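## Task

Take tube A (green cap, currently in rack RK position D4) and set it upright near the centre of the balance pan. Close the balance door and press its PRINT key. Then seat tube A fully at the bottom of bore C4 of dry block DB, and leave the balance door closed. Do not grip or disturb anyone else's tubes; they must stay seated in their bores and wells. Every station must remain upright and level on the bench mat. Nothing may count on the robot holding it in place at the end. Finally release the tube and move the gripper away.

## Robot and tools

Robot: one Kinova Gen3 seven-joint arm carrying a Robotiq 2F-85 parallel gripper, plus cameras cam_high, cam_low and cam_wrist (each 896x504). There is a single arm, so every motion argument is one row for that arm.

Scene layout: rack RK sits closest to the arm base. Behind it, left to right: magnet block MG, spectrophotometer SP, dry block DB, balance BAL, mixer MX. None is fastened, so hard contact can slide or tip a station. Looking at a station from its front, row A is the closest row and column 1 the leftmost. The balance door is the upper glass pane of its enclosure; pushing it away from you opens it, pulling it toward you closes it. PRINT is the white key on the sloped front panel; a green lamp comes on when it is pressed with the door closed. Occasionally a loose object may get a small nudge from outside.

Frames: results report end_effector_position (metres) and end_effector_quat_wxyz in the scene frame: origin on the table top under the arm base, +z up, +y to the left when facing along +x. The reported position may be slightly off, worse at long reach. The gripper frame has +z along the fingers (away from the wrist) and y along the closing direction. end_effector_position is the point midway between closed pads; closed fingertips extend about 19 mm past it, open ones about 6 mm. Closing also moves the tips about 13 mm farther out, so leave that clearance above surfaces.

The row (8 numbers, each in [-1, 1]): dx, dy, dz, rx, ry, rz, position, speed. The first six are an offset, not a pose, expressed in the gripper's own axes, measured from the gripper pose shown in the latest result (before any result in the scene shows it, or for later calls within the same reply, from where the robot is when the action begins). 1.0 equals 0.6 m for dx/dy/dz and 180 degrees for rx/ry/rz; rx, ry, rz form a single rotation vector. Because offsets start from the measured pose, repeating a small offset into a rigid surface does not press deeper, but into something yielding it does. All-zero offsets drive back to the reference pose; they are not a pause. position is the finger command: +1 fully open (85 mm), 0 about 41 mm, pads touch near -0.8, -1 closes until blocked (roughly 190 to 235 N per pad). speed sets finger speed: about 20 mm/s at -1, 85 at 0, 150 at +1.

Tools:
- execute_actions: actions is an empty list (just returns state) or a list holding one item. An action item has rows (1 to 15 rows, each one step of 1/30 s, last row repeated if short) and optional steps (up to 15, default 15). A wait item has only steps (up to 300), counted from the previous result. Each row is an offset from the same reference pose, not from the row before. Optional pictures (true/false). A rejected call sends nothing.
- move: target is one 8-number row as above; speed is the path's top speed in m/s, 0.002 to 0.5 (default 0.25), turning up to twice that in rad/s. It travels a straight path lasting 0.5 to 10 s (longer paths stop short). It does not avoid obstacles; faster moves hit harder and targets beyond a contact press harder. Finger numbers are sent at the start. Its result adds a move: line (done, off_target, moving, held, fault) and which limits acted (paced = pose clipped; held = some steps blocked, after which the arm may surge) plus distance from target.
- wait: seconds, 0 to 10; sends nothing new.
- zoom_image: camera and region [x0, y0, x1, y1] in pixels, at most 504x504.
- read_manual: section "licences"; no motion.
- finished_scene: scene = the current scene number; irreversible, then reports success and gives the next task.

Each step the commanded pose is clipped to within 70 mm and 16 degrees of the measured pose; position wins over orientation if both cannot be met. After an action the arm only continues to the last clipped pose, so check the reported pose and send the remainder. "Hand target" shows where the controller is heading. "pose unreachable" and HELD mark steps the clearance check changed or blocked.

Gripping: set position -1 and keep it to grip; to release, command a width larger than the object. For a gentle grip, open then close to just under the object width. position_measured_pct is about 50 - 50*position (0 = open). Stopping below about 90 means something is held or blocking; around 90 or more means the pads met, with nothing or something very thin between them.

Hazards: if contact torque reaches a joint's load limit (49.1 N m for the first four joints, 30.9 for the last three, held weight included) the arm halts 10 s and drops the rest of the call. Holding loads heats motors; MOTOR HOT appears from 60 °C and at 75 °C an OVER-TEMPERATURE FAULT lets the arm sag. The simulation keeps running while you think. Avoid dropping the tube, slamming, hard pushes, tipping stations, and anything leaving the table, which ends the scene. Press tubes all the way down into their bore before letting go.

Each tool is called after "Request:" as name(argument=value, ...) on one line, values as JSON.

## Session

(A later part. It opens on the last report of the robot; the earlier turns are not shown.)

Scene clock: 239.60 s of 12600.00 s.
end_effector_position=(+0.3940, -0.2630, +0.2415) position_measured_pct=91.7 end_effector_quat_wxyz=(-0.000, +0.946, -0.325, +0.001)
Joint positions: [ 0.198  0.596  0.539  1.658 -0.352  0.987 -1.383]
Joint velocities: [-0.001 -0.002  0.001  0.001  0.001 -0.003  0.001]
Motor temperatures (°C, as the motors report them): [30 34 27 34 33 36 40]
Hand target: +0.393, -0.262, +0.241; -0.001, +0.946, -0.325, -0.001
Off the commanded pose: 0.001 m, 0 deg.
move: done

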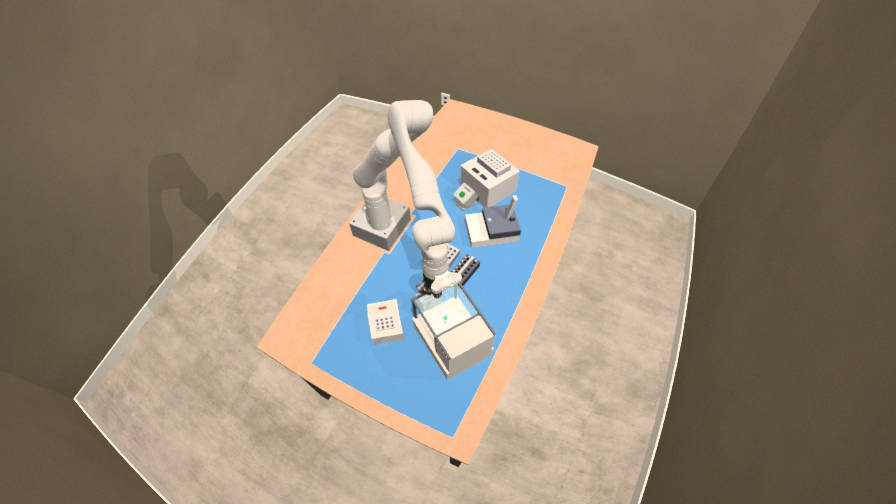

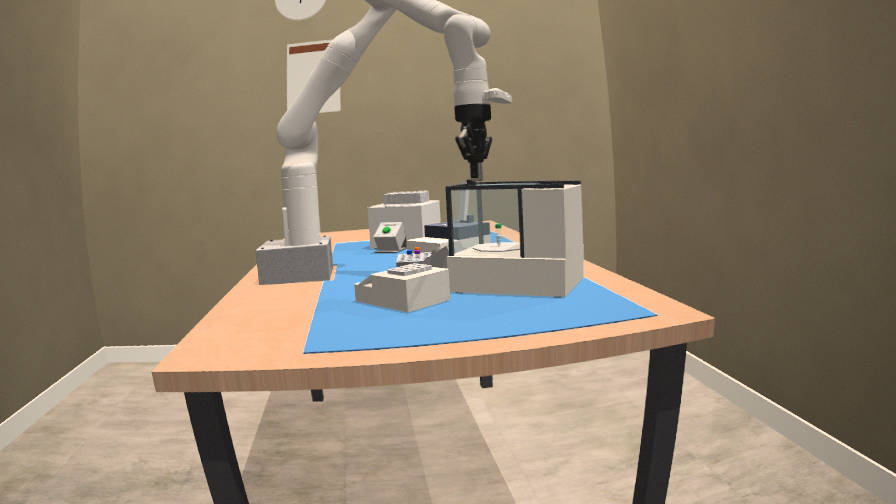

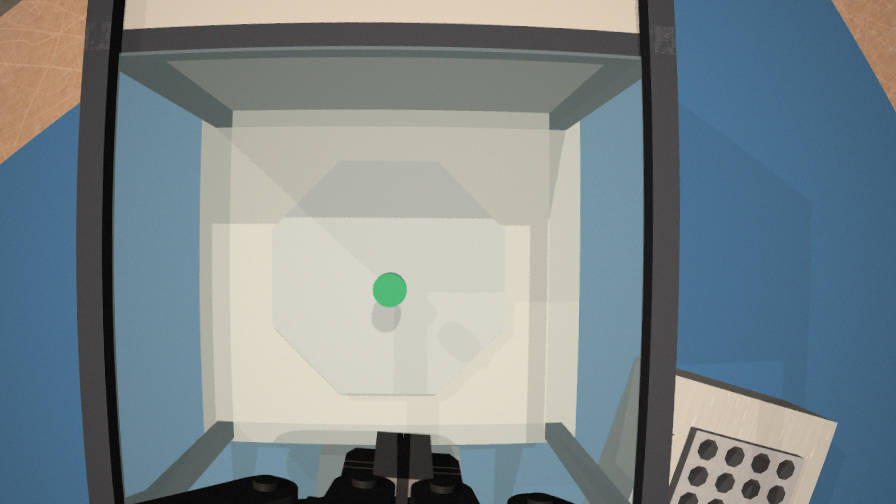

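Request:
move(target=[-0.008,0.001,0,0,0,0,-1,0], speed=0.005)

Scene clock: 244.97 s of 12600.00 s.
end_effector_position=(+0.3922, -0.2622, +0.2432) position_measured_pct=91.7 end_effector_quat_wxyz=(+0.001, +0.946, -0.325, +0.005)
Joint positions: [ 0.194  0.584  0.541  1.672 -0.35   0.976 -1.382]
Joint velocities: [-0.    -0.002  0.002  0.001  0.001  0.001  0.001]
Motor temperatures (°C, as the motors report them): [30 34 27 34 33 36 40]
Hand target: +0.390, -0.261, +0.242; -0.000, +0.946, -0.325, +0.001
Off the commanded pose: 0.003 m, 0 deg.
move: done

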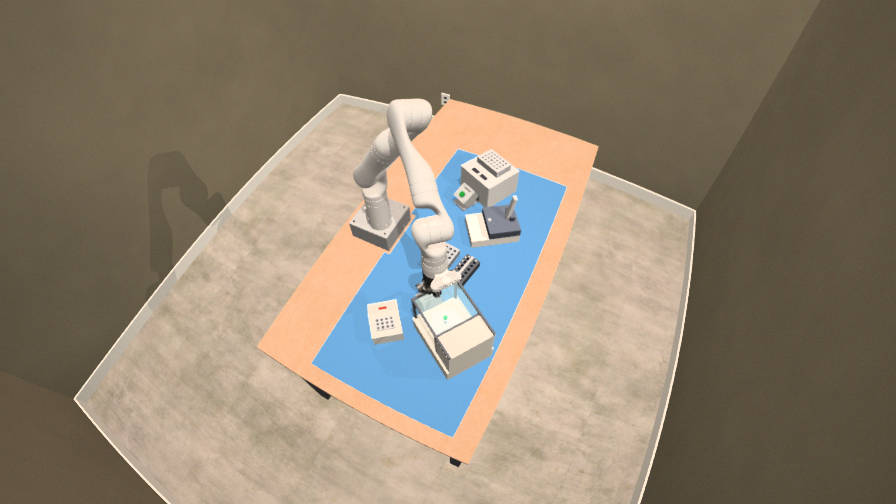

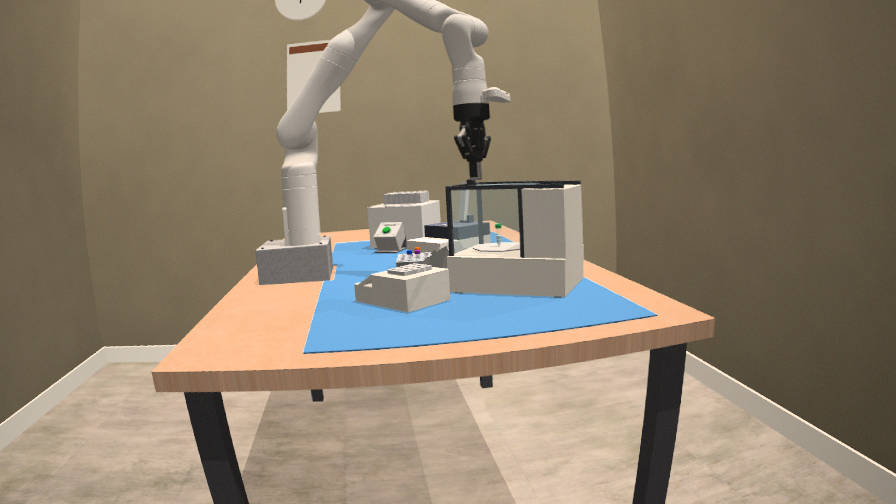

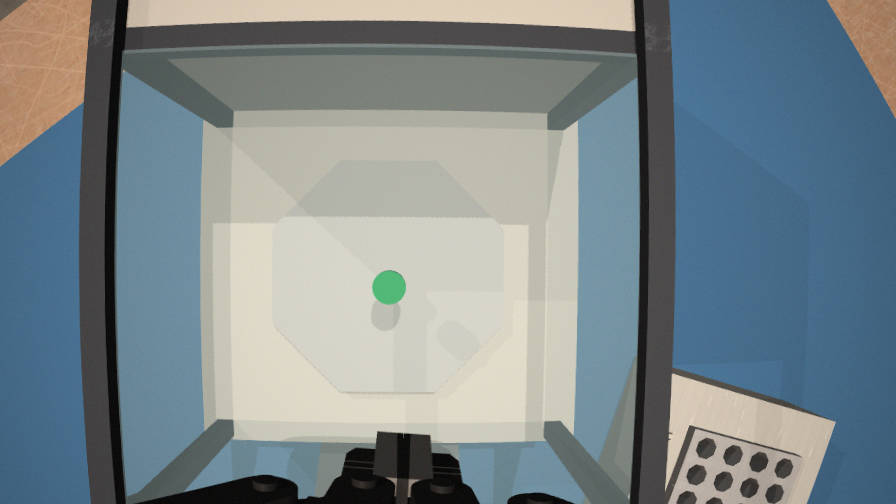

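Request:
move(target=[0.012,0,0,0,0,0,-1,0], speed=0.01)

Request:
move(target=[0,0,-0.06,0,0,0,-1,0], speed=0.05)

Request:
move(target=[-0.16,0,0,0,0,0,-1,0], speed=0.1)

Scene clock: 250.67 s of 12600.00 s.
end_effector_position=(+0.3979, -0.2666, +0.2434) position_measured_pct=91.7 end_effector_quat_wxyz=(+0.001, +0.946, -0.325, +0.005)
Joint positions: [ 0.202  0.598  0.539  1.647 -0.354  0.988 -1.381]
Joint velocities: [ 0.001  0.003 -0.    -0.003 -0.     0.002 -0.001]
Motor temperatures (°C, as the motors report them): [30 34 27 34 33 36 40]
Hand target: +0.398, -0.267, +0.243; +0.001, +0.946, -0.325, +0.005
Off the commanded pose: 0.000 m, 0 deg.
move: done

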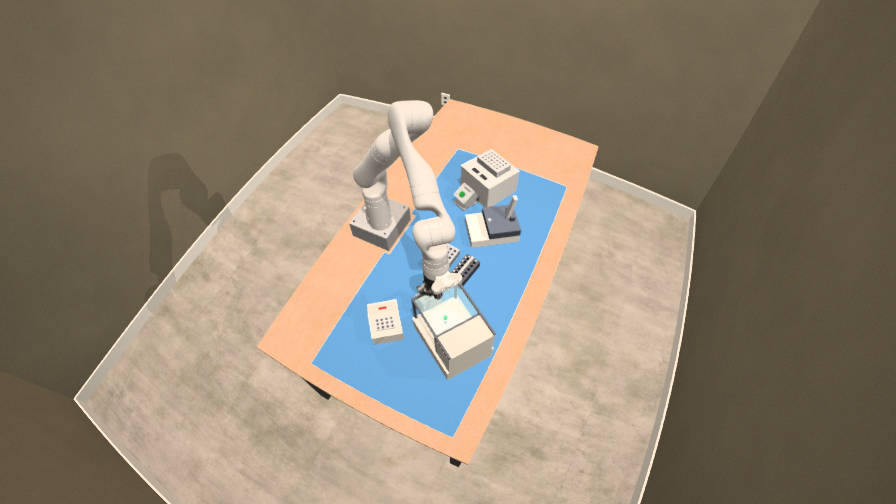

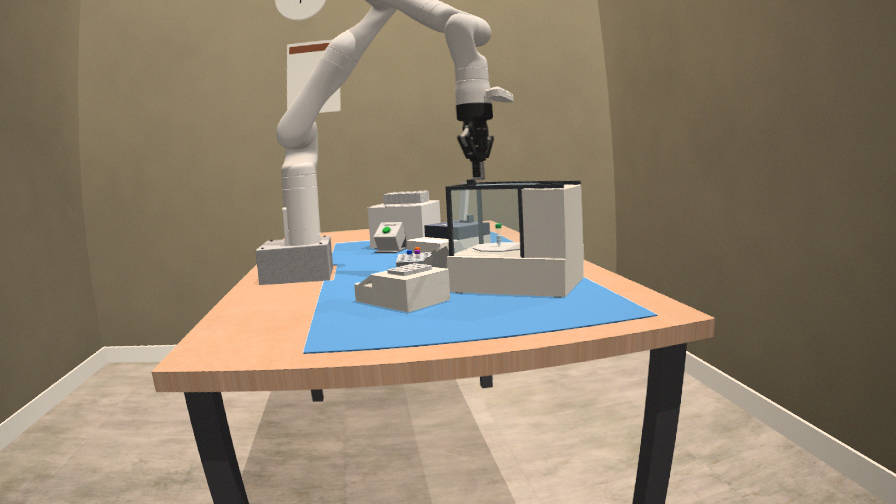

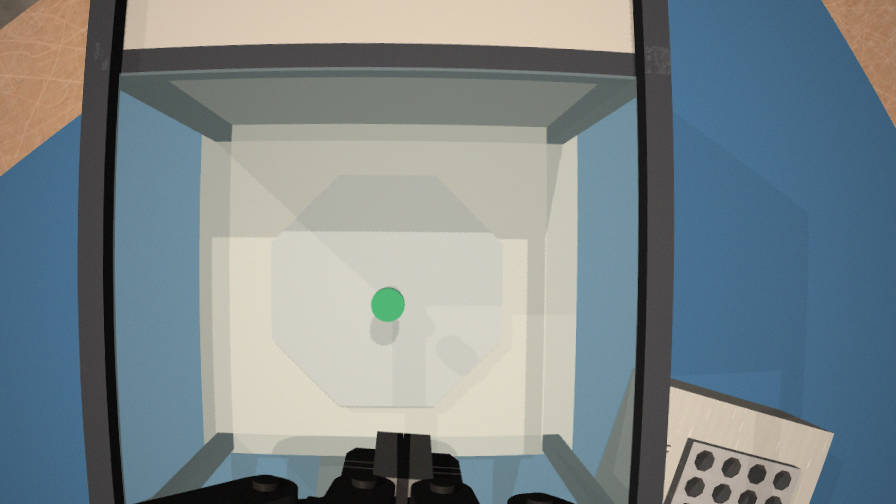

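Scene clock: 251.73 s of 12600.00 s.
end_effector_position=(+0.3975, -0.2663, +0.2792) position_measured_pct=91.7 end_effector_quat_wxyz=(+0.001, +0.946, -0.325, +0.005)
Joint positions: [ 0.187  0.552  0.562  1.594 -0.322  1.082 -1.408]
Joint velocities: [-0.001 -0.002  0.    -0.002  0.002  0.004 -0.002]
Motor temperatures (°C, as the motors report them): [30 34 27 34 33 36 40]
Hand target: +0.398, -0.266, +0.279; +0.001, +0.946, -0.325, +0.005
Off the commanded pose: 0.000 m, 0 deg.
move: done

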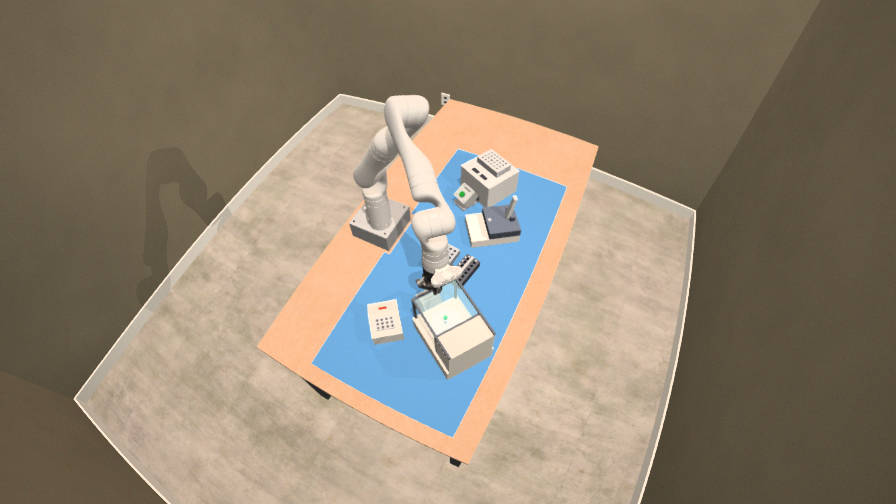

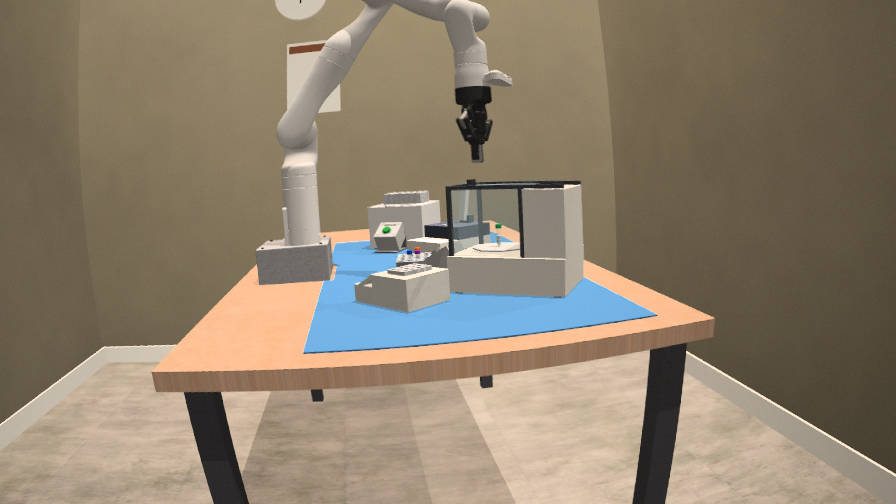

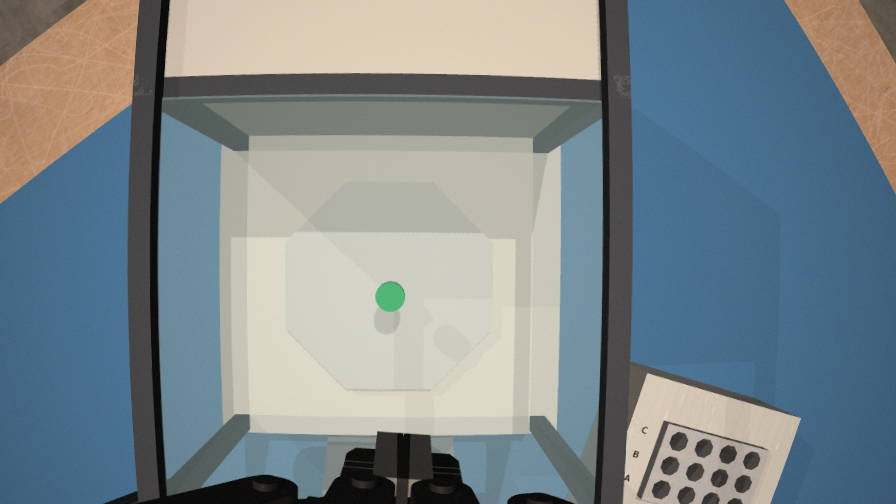

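Scene clock: 253.10 s of 12600.00 s.
end_effector_position=(+0.3213, -0.2078, +0.2777) position_measured_pct=91.7 end_effector_quat_wxyz=(+0.001, +0.946, -0.325, +0.004)
Joint positions: [ 0.061  0.35   0.598  1.913 -0.24   0.943 -1.469]
Joint velocities: [-0.005 -0.008 -0.002  0.003  0.001 -0.002 -0.004]
Motor temperatures (°C, as the motors report them): [30 34 27 34 33 36 40]
Hand target: +0.321, -0.208, +0.278; +0.001, +0.946, -0.325, +0.005
Off the commanded pose: 0.001 m, 0 deg.
move: done

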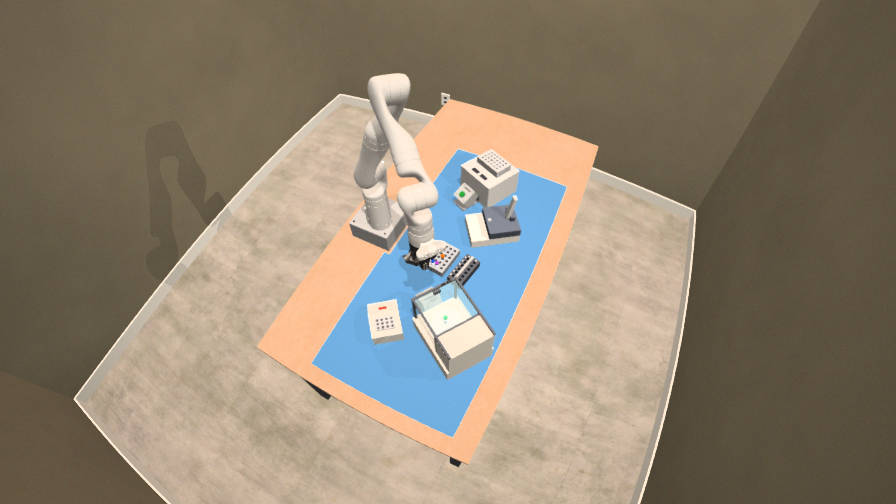

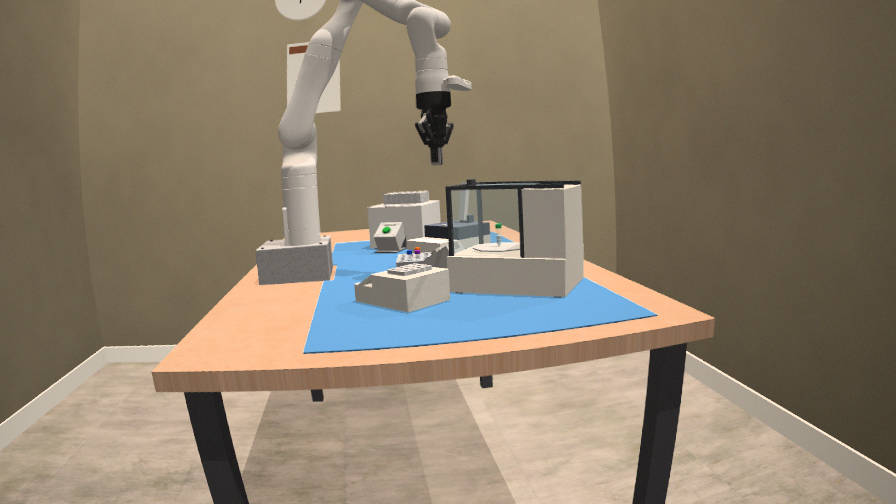

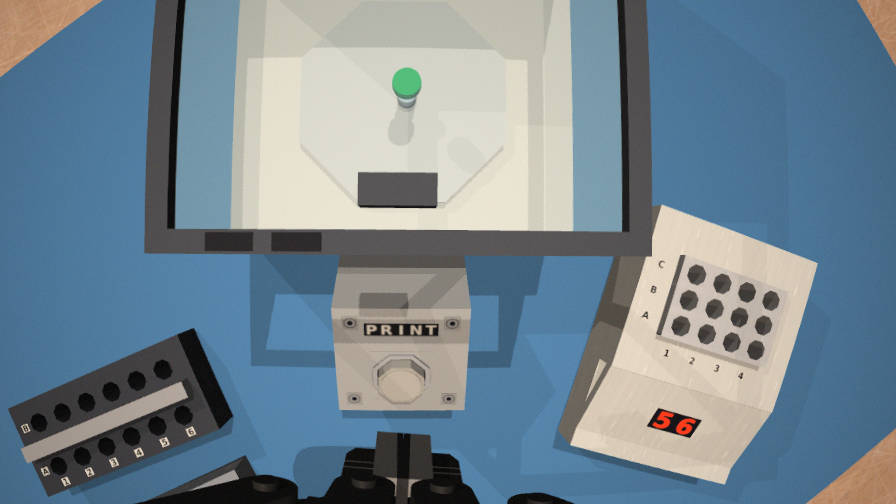

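Request:
move(target=[-0.023,0,0.23,0,0,0,-1,0], speed=0.08)

Scene clock: 263.63 s of 12600.00 s.
end_effector_position=(+0.3118, -0.2003, +0.1400) position_measured_pct=91.7 end_effector_quat_wxyz=(+0.001, +0.946, -0.325, +0.005)
Joint positions: [ 0.214  0.598  0.41   2.115 -0.476  0.509 -1.26 ]
Joint velocities: [ 0.005  0.004 -0.003 -0.    -0.002 -0.003  0.003]
Motor temperatures (°C, as the motors report them): [30 34 27 34 33 36 40]
Hand target: +0.312, -0.200, +0.140; +0.001, +0.946, -0.325, +0.004
Off the commanded pose: 0.001 m, 0 deg.
move: done

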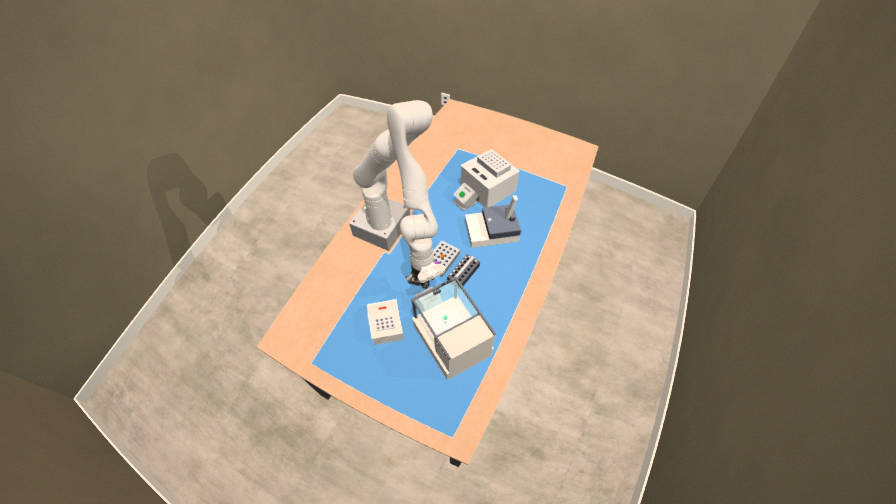

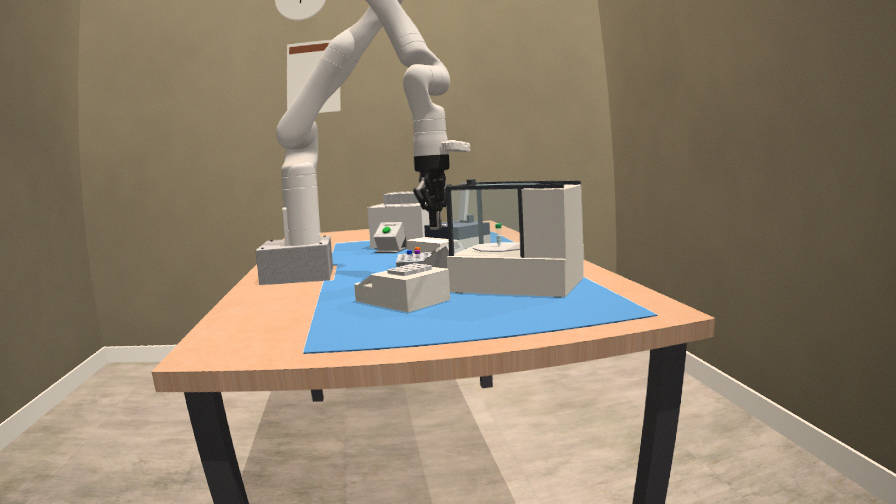

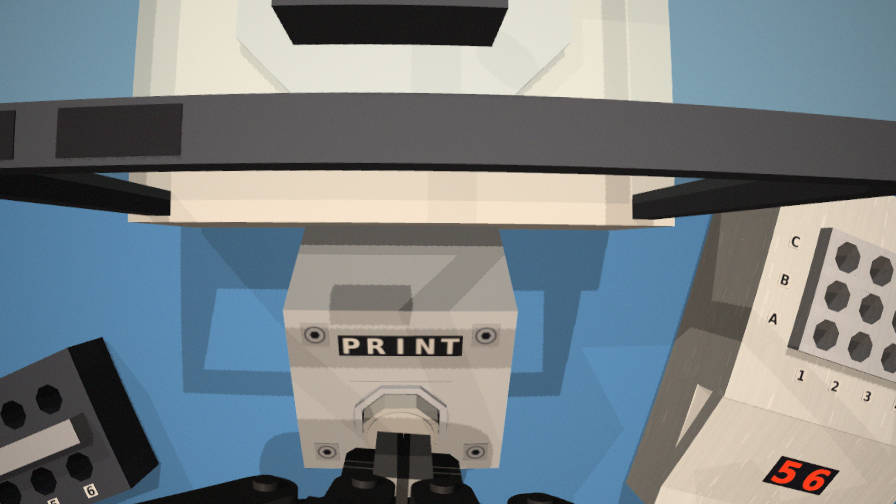

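Request:
move(target=[-0.003,0,0.065,0,0,0,-1,0], speed=0.03)

Request:
move(target=[0,0,0.02,0,0,0,-1,0], speed=0.006)

Scene clock: 271.60 s of 12600.00 s.
end_effector_position=(+0.3109, -0.1994, +0.1013) position_measured_pct=91.7 end_effector_quat_wxyz=(+0.001, +0.946, -0.325, +0.005)
Joint positions: [ 0.281  0.685  0.317  2.137 -0.543  0.389 -1.202]
Joint velocities: [ 0.005  0.004 -0.003  0.003 -0.002 -0.002  0.003]
Motor temperatures (°C, as the motors report them): [30 34 27 34 33 36 40]
Hand target: +0.311, -0.199, +0.101; +0.001, +0.946, -0.325, +0.005
Off the commanded pose: 0.000 m, 0 deg.
move: done

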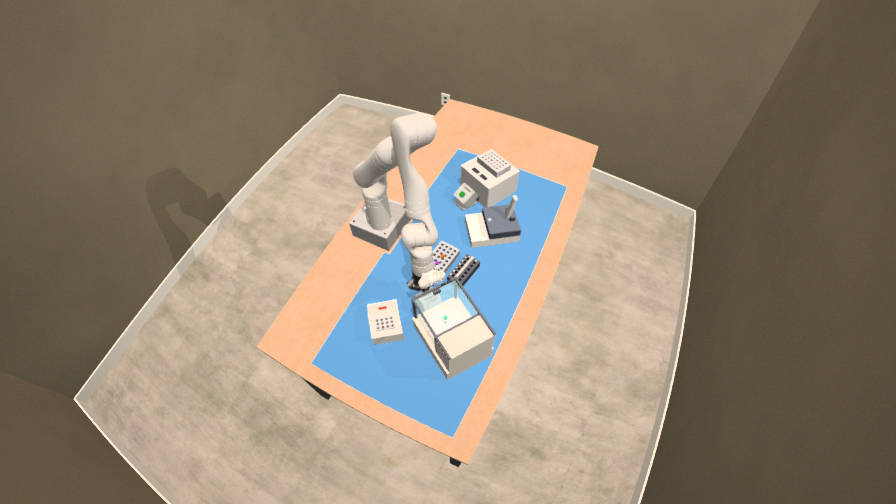

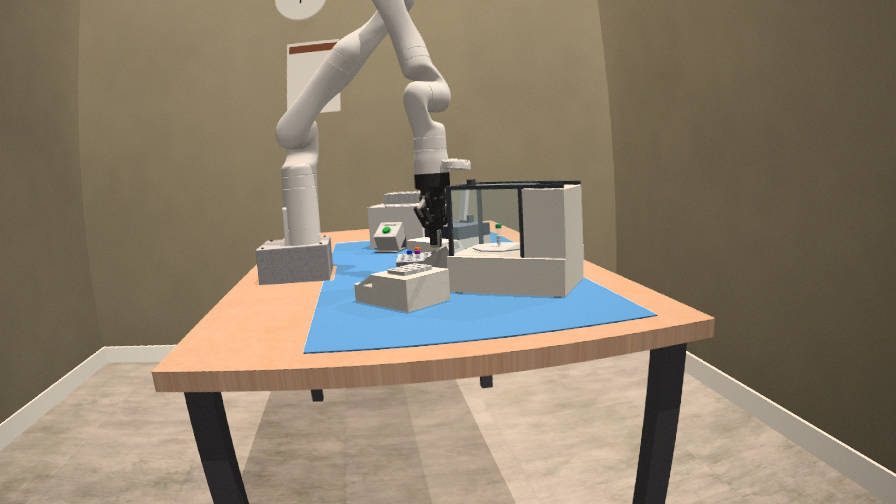

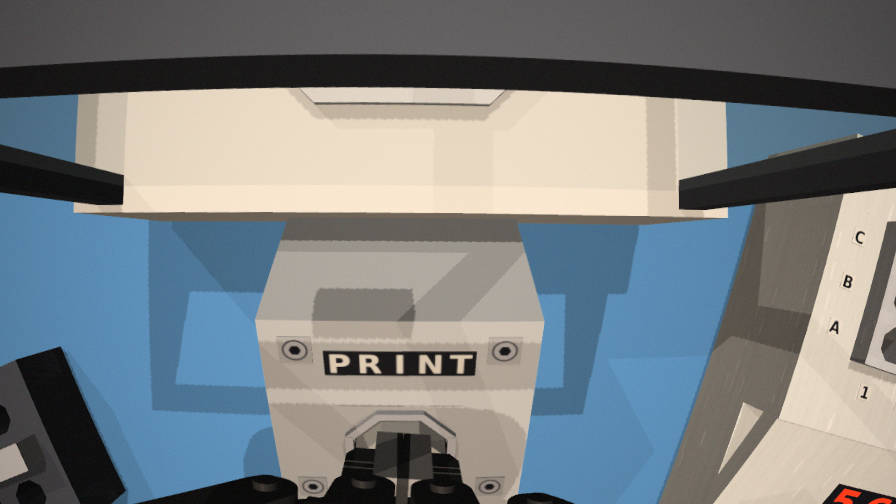

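Scene clock: 273.83 s of 12600.00 s.
end_effector_position=(+0.3124, -0.2003, +0.0940) position_measured_pct=91.7 end_effector_quat_wxyz=(+0.000, +0.945, -0.326, +0.009)
Joint positions: [ 0.303  0.7    0.29   2.141 -0.56   0.357 -1.186]
Joint velocities: [ 0.002 -0.001 -0.002 -0.    -0.002 -0.002  0.002]
Motor temperatures (°C, as the motors report them): [30 34 27 34 33 36 40]
Hand target: +0.311, -0.199, +0.089; +0.001, +0.946, -0.325, +0.005
Off the commanded pose: 0.005 m, 0 deg.
move: off_target

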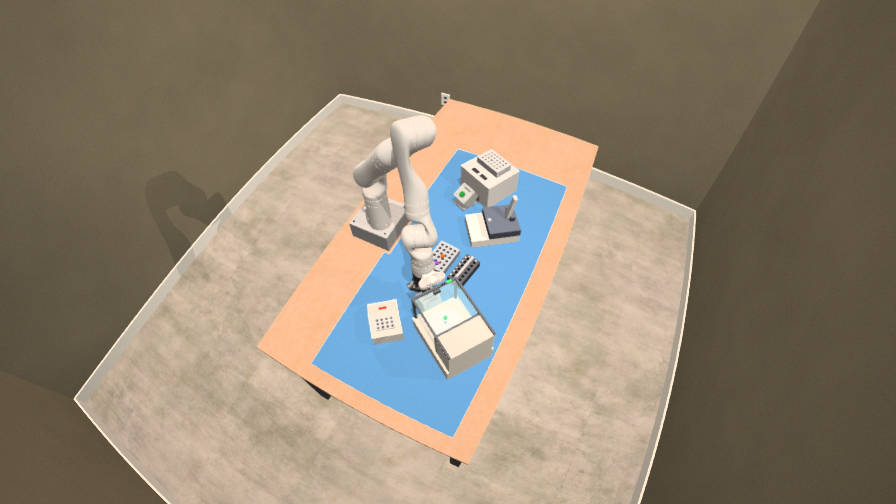

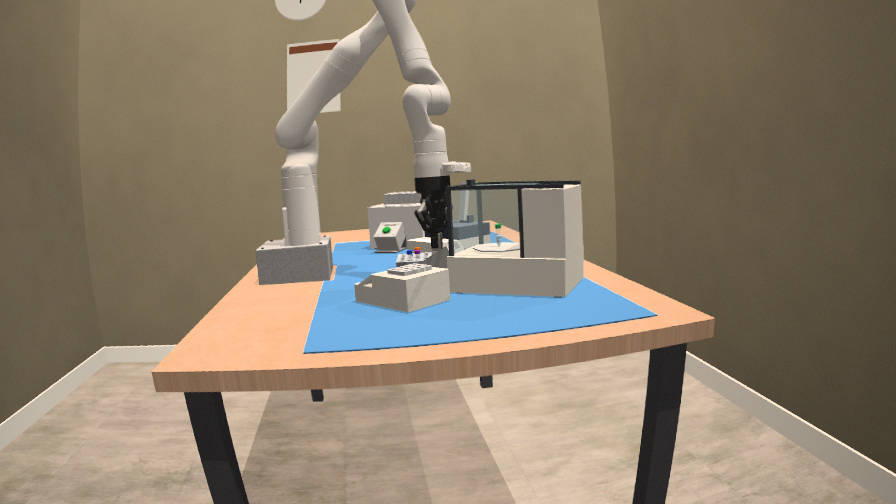

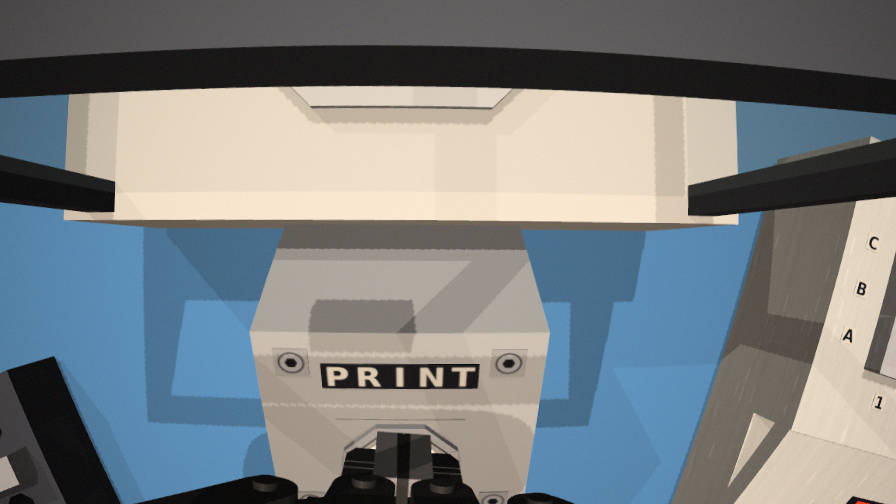

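There seems to be a green light at (450,280) in cam_high. Lift and check.

Request:
move(target=[0,0,-0.28,0,0,0,-1,0], speed=0.08)

Request:
zoom_image(camera="cam_high", region=[380,230,520,330])

Scene clock: 279.57 s of 12600.00 s.
end_effector_position=(+0.3093, -0.1988, +0.2615) position_measured_pct=91.7 end_effector_quat_wxyz=(+0.000, +0.945, -0.326, +0.009)
Joint positions: [ 0.057  0.338  0.588  1.993 -0.249  0.865 -1.462]
Joint velocities: [-0.003 -0.004 -0.    -0.002  0.002  0.003 -0.003]
Motor temperatures (°C, as the motors report them): [30 34 27 34 33 36 40]
Hand target: +0.309, -0.199, +0.262; +0.000, +0.945, -0.326, +0.009
Off the commanded pose: 0.001 m, 0 deg.
move: done

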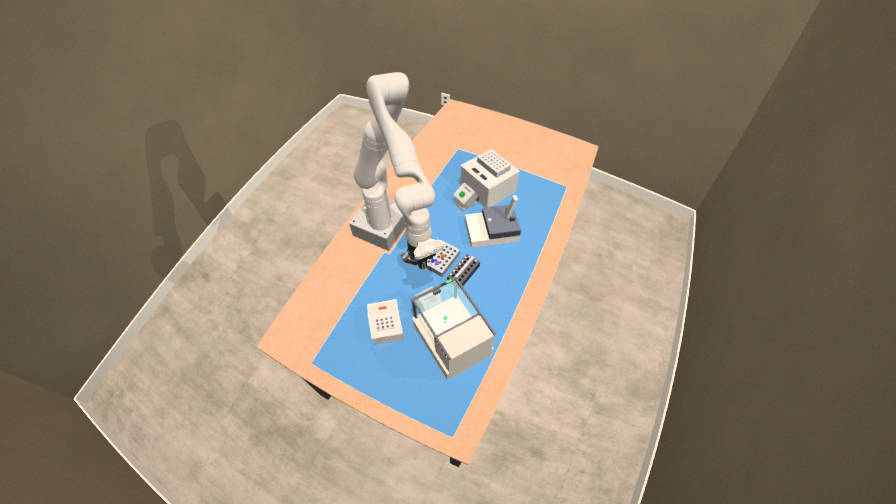

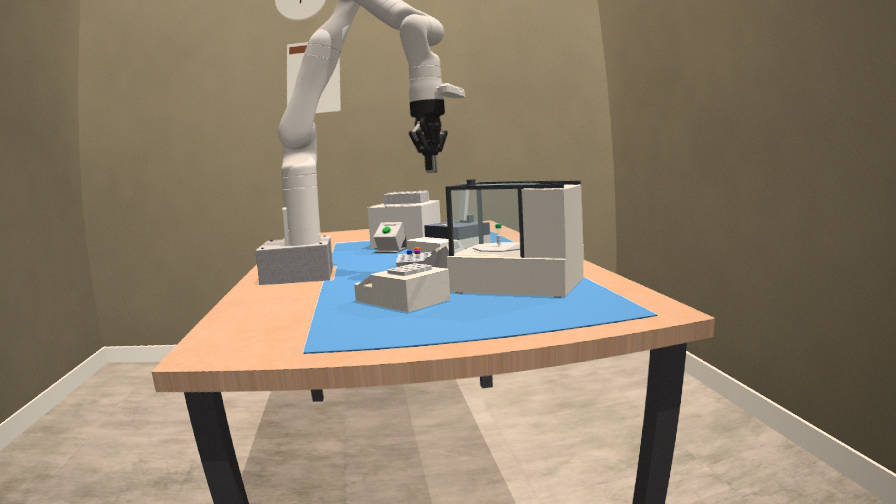

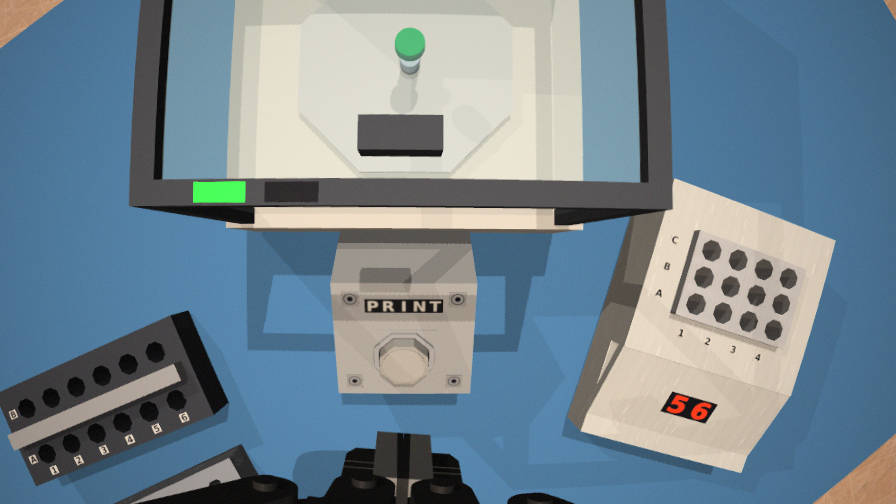

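Region (380, 230, 520, 330) of cam_high's 896x504 image, scaled by 3.600, with more detail than that image has; it fills the top 360 rows of this view, and the rest is white.

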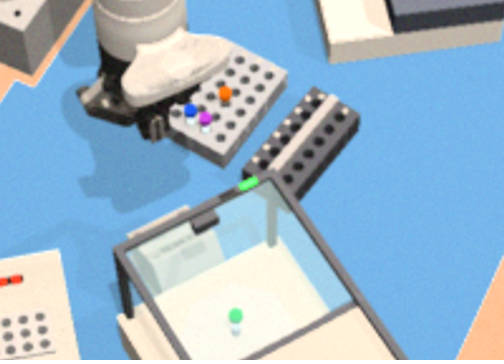

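Request:
move(target=[0.095,0,0,-0.0023,-0.0066,0,-1,0], speed=0.05)

Request:
move(target=[0,0,0.035,0,0,0,-1,0], speed=0.02)

Scene clock: 292.90 s of 12600.00 s.
end_effector_position=(+0.3545, -0.2336, +0.2628) position_measured_pct=91.7 end_effector_quat_wxyz=(+0.000, +0.945, -0.326, -0.002)
Joint positions: [ 0.133  0.469  0.567  1.792 -0.295  0.972 -1.421]
Joint velocities: [ 0.004  0.007 -0.    -0.004 -0.002  0.004  0.   ]
Motor temperatures (°C, as the motors report them): [30 34 27 34 33 36 40]
Hand target: +0.354, -0.234, +0.263; +0.000, +0.945, -0.326, -0.002
Off the commanded pose: 0.001 m, 0 deg.
move: done

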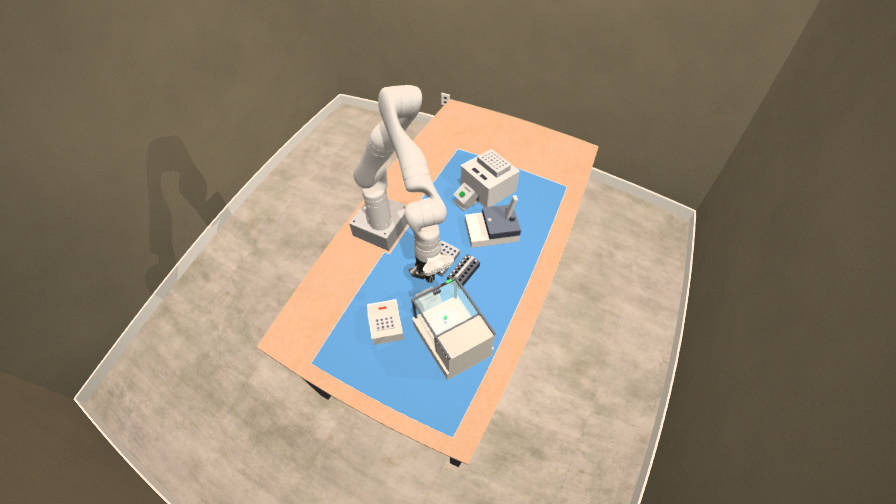

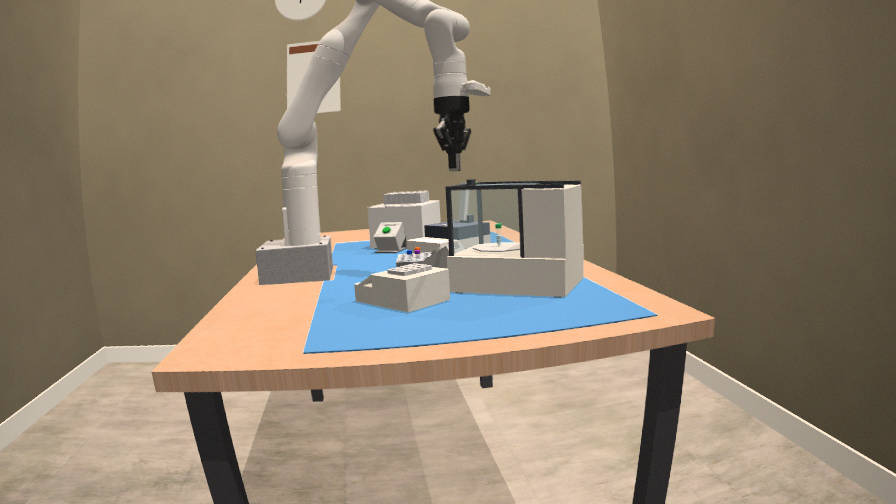

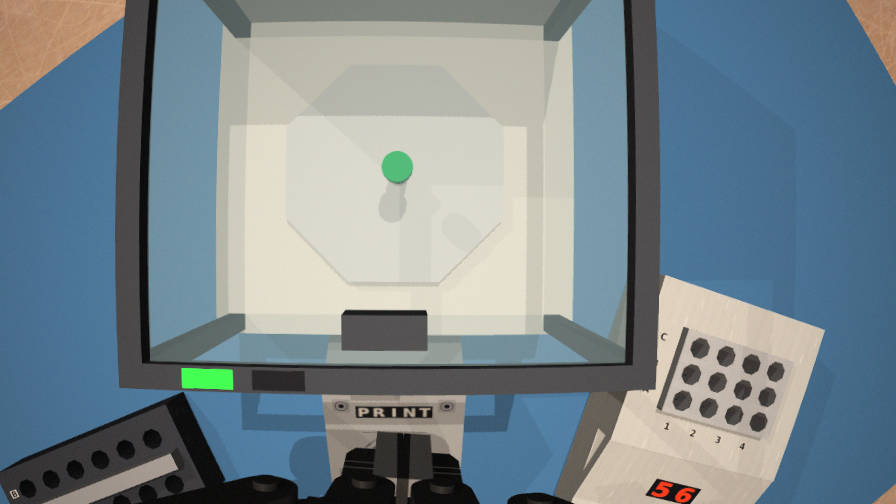

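Scene clock: 294.20 s of 12600.00 s.
end_effector_position=(+0.3545, -0.2336, +0.2420) position_measured_pct=91.7 end_effector_quat_wxyz=(+0.000, +0.945, -0.326, -0.002)
Joint positions: [ 0.147  0.501  0.55   1.822 -0.319  0.914 -1.4  ]
Joint velocities: [ 0.001  0.003 -0.001  0.    -0.002 -0.003  0.001]
Motor temperatures (°C, as the motors report them): [30 34 27 34 33 36 40]
Hand target: +0.354, -0.234, +0.242; +0.000, +0.945, -0.326, -0.002
Off the commanded pose: 0.000 m, 0 deg.
move: done

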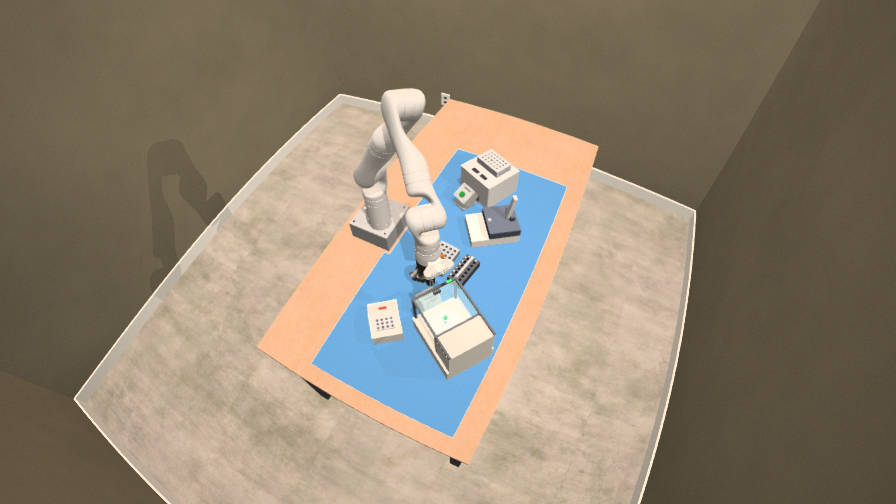

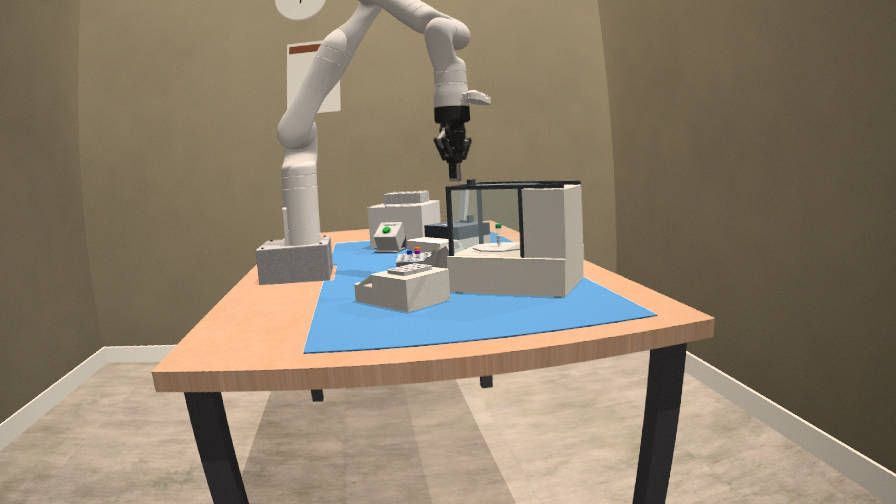

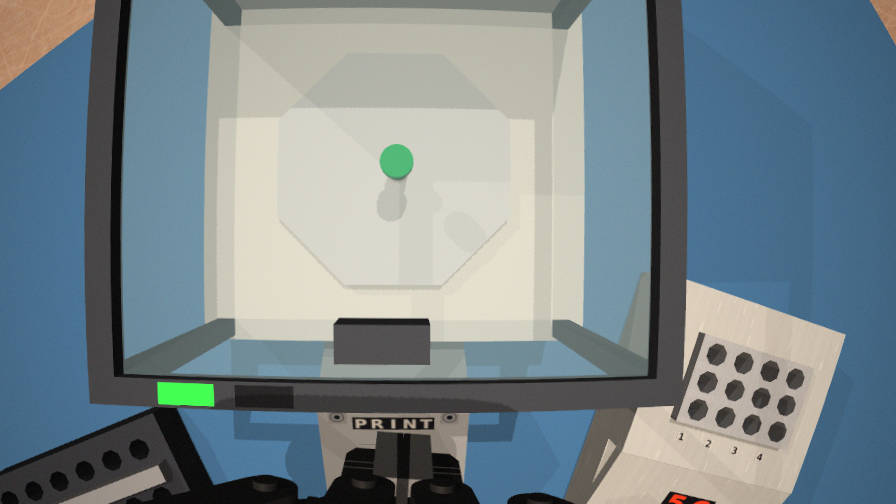

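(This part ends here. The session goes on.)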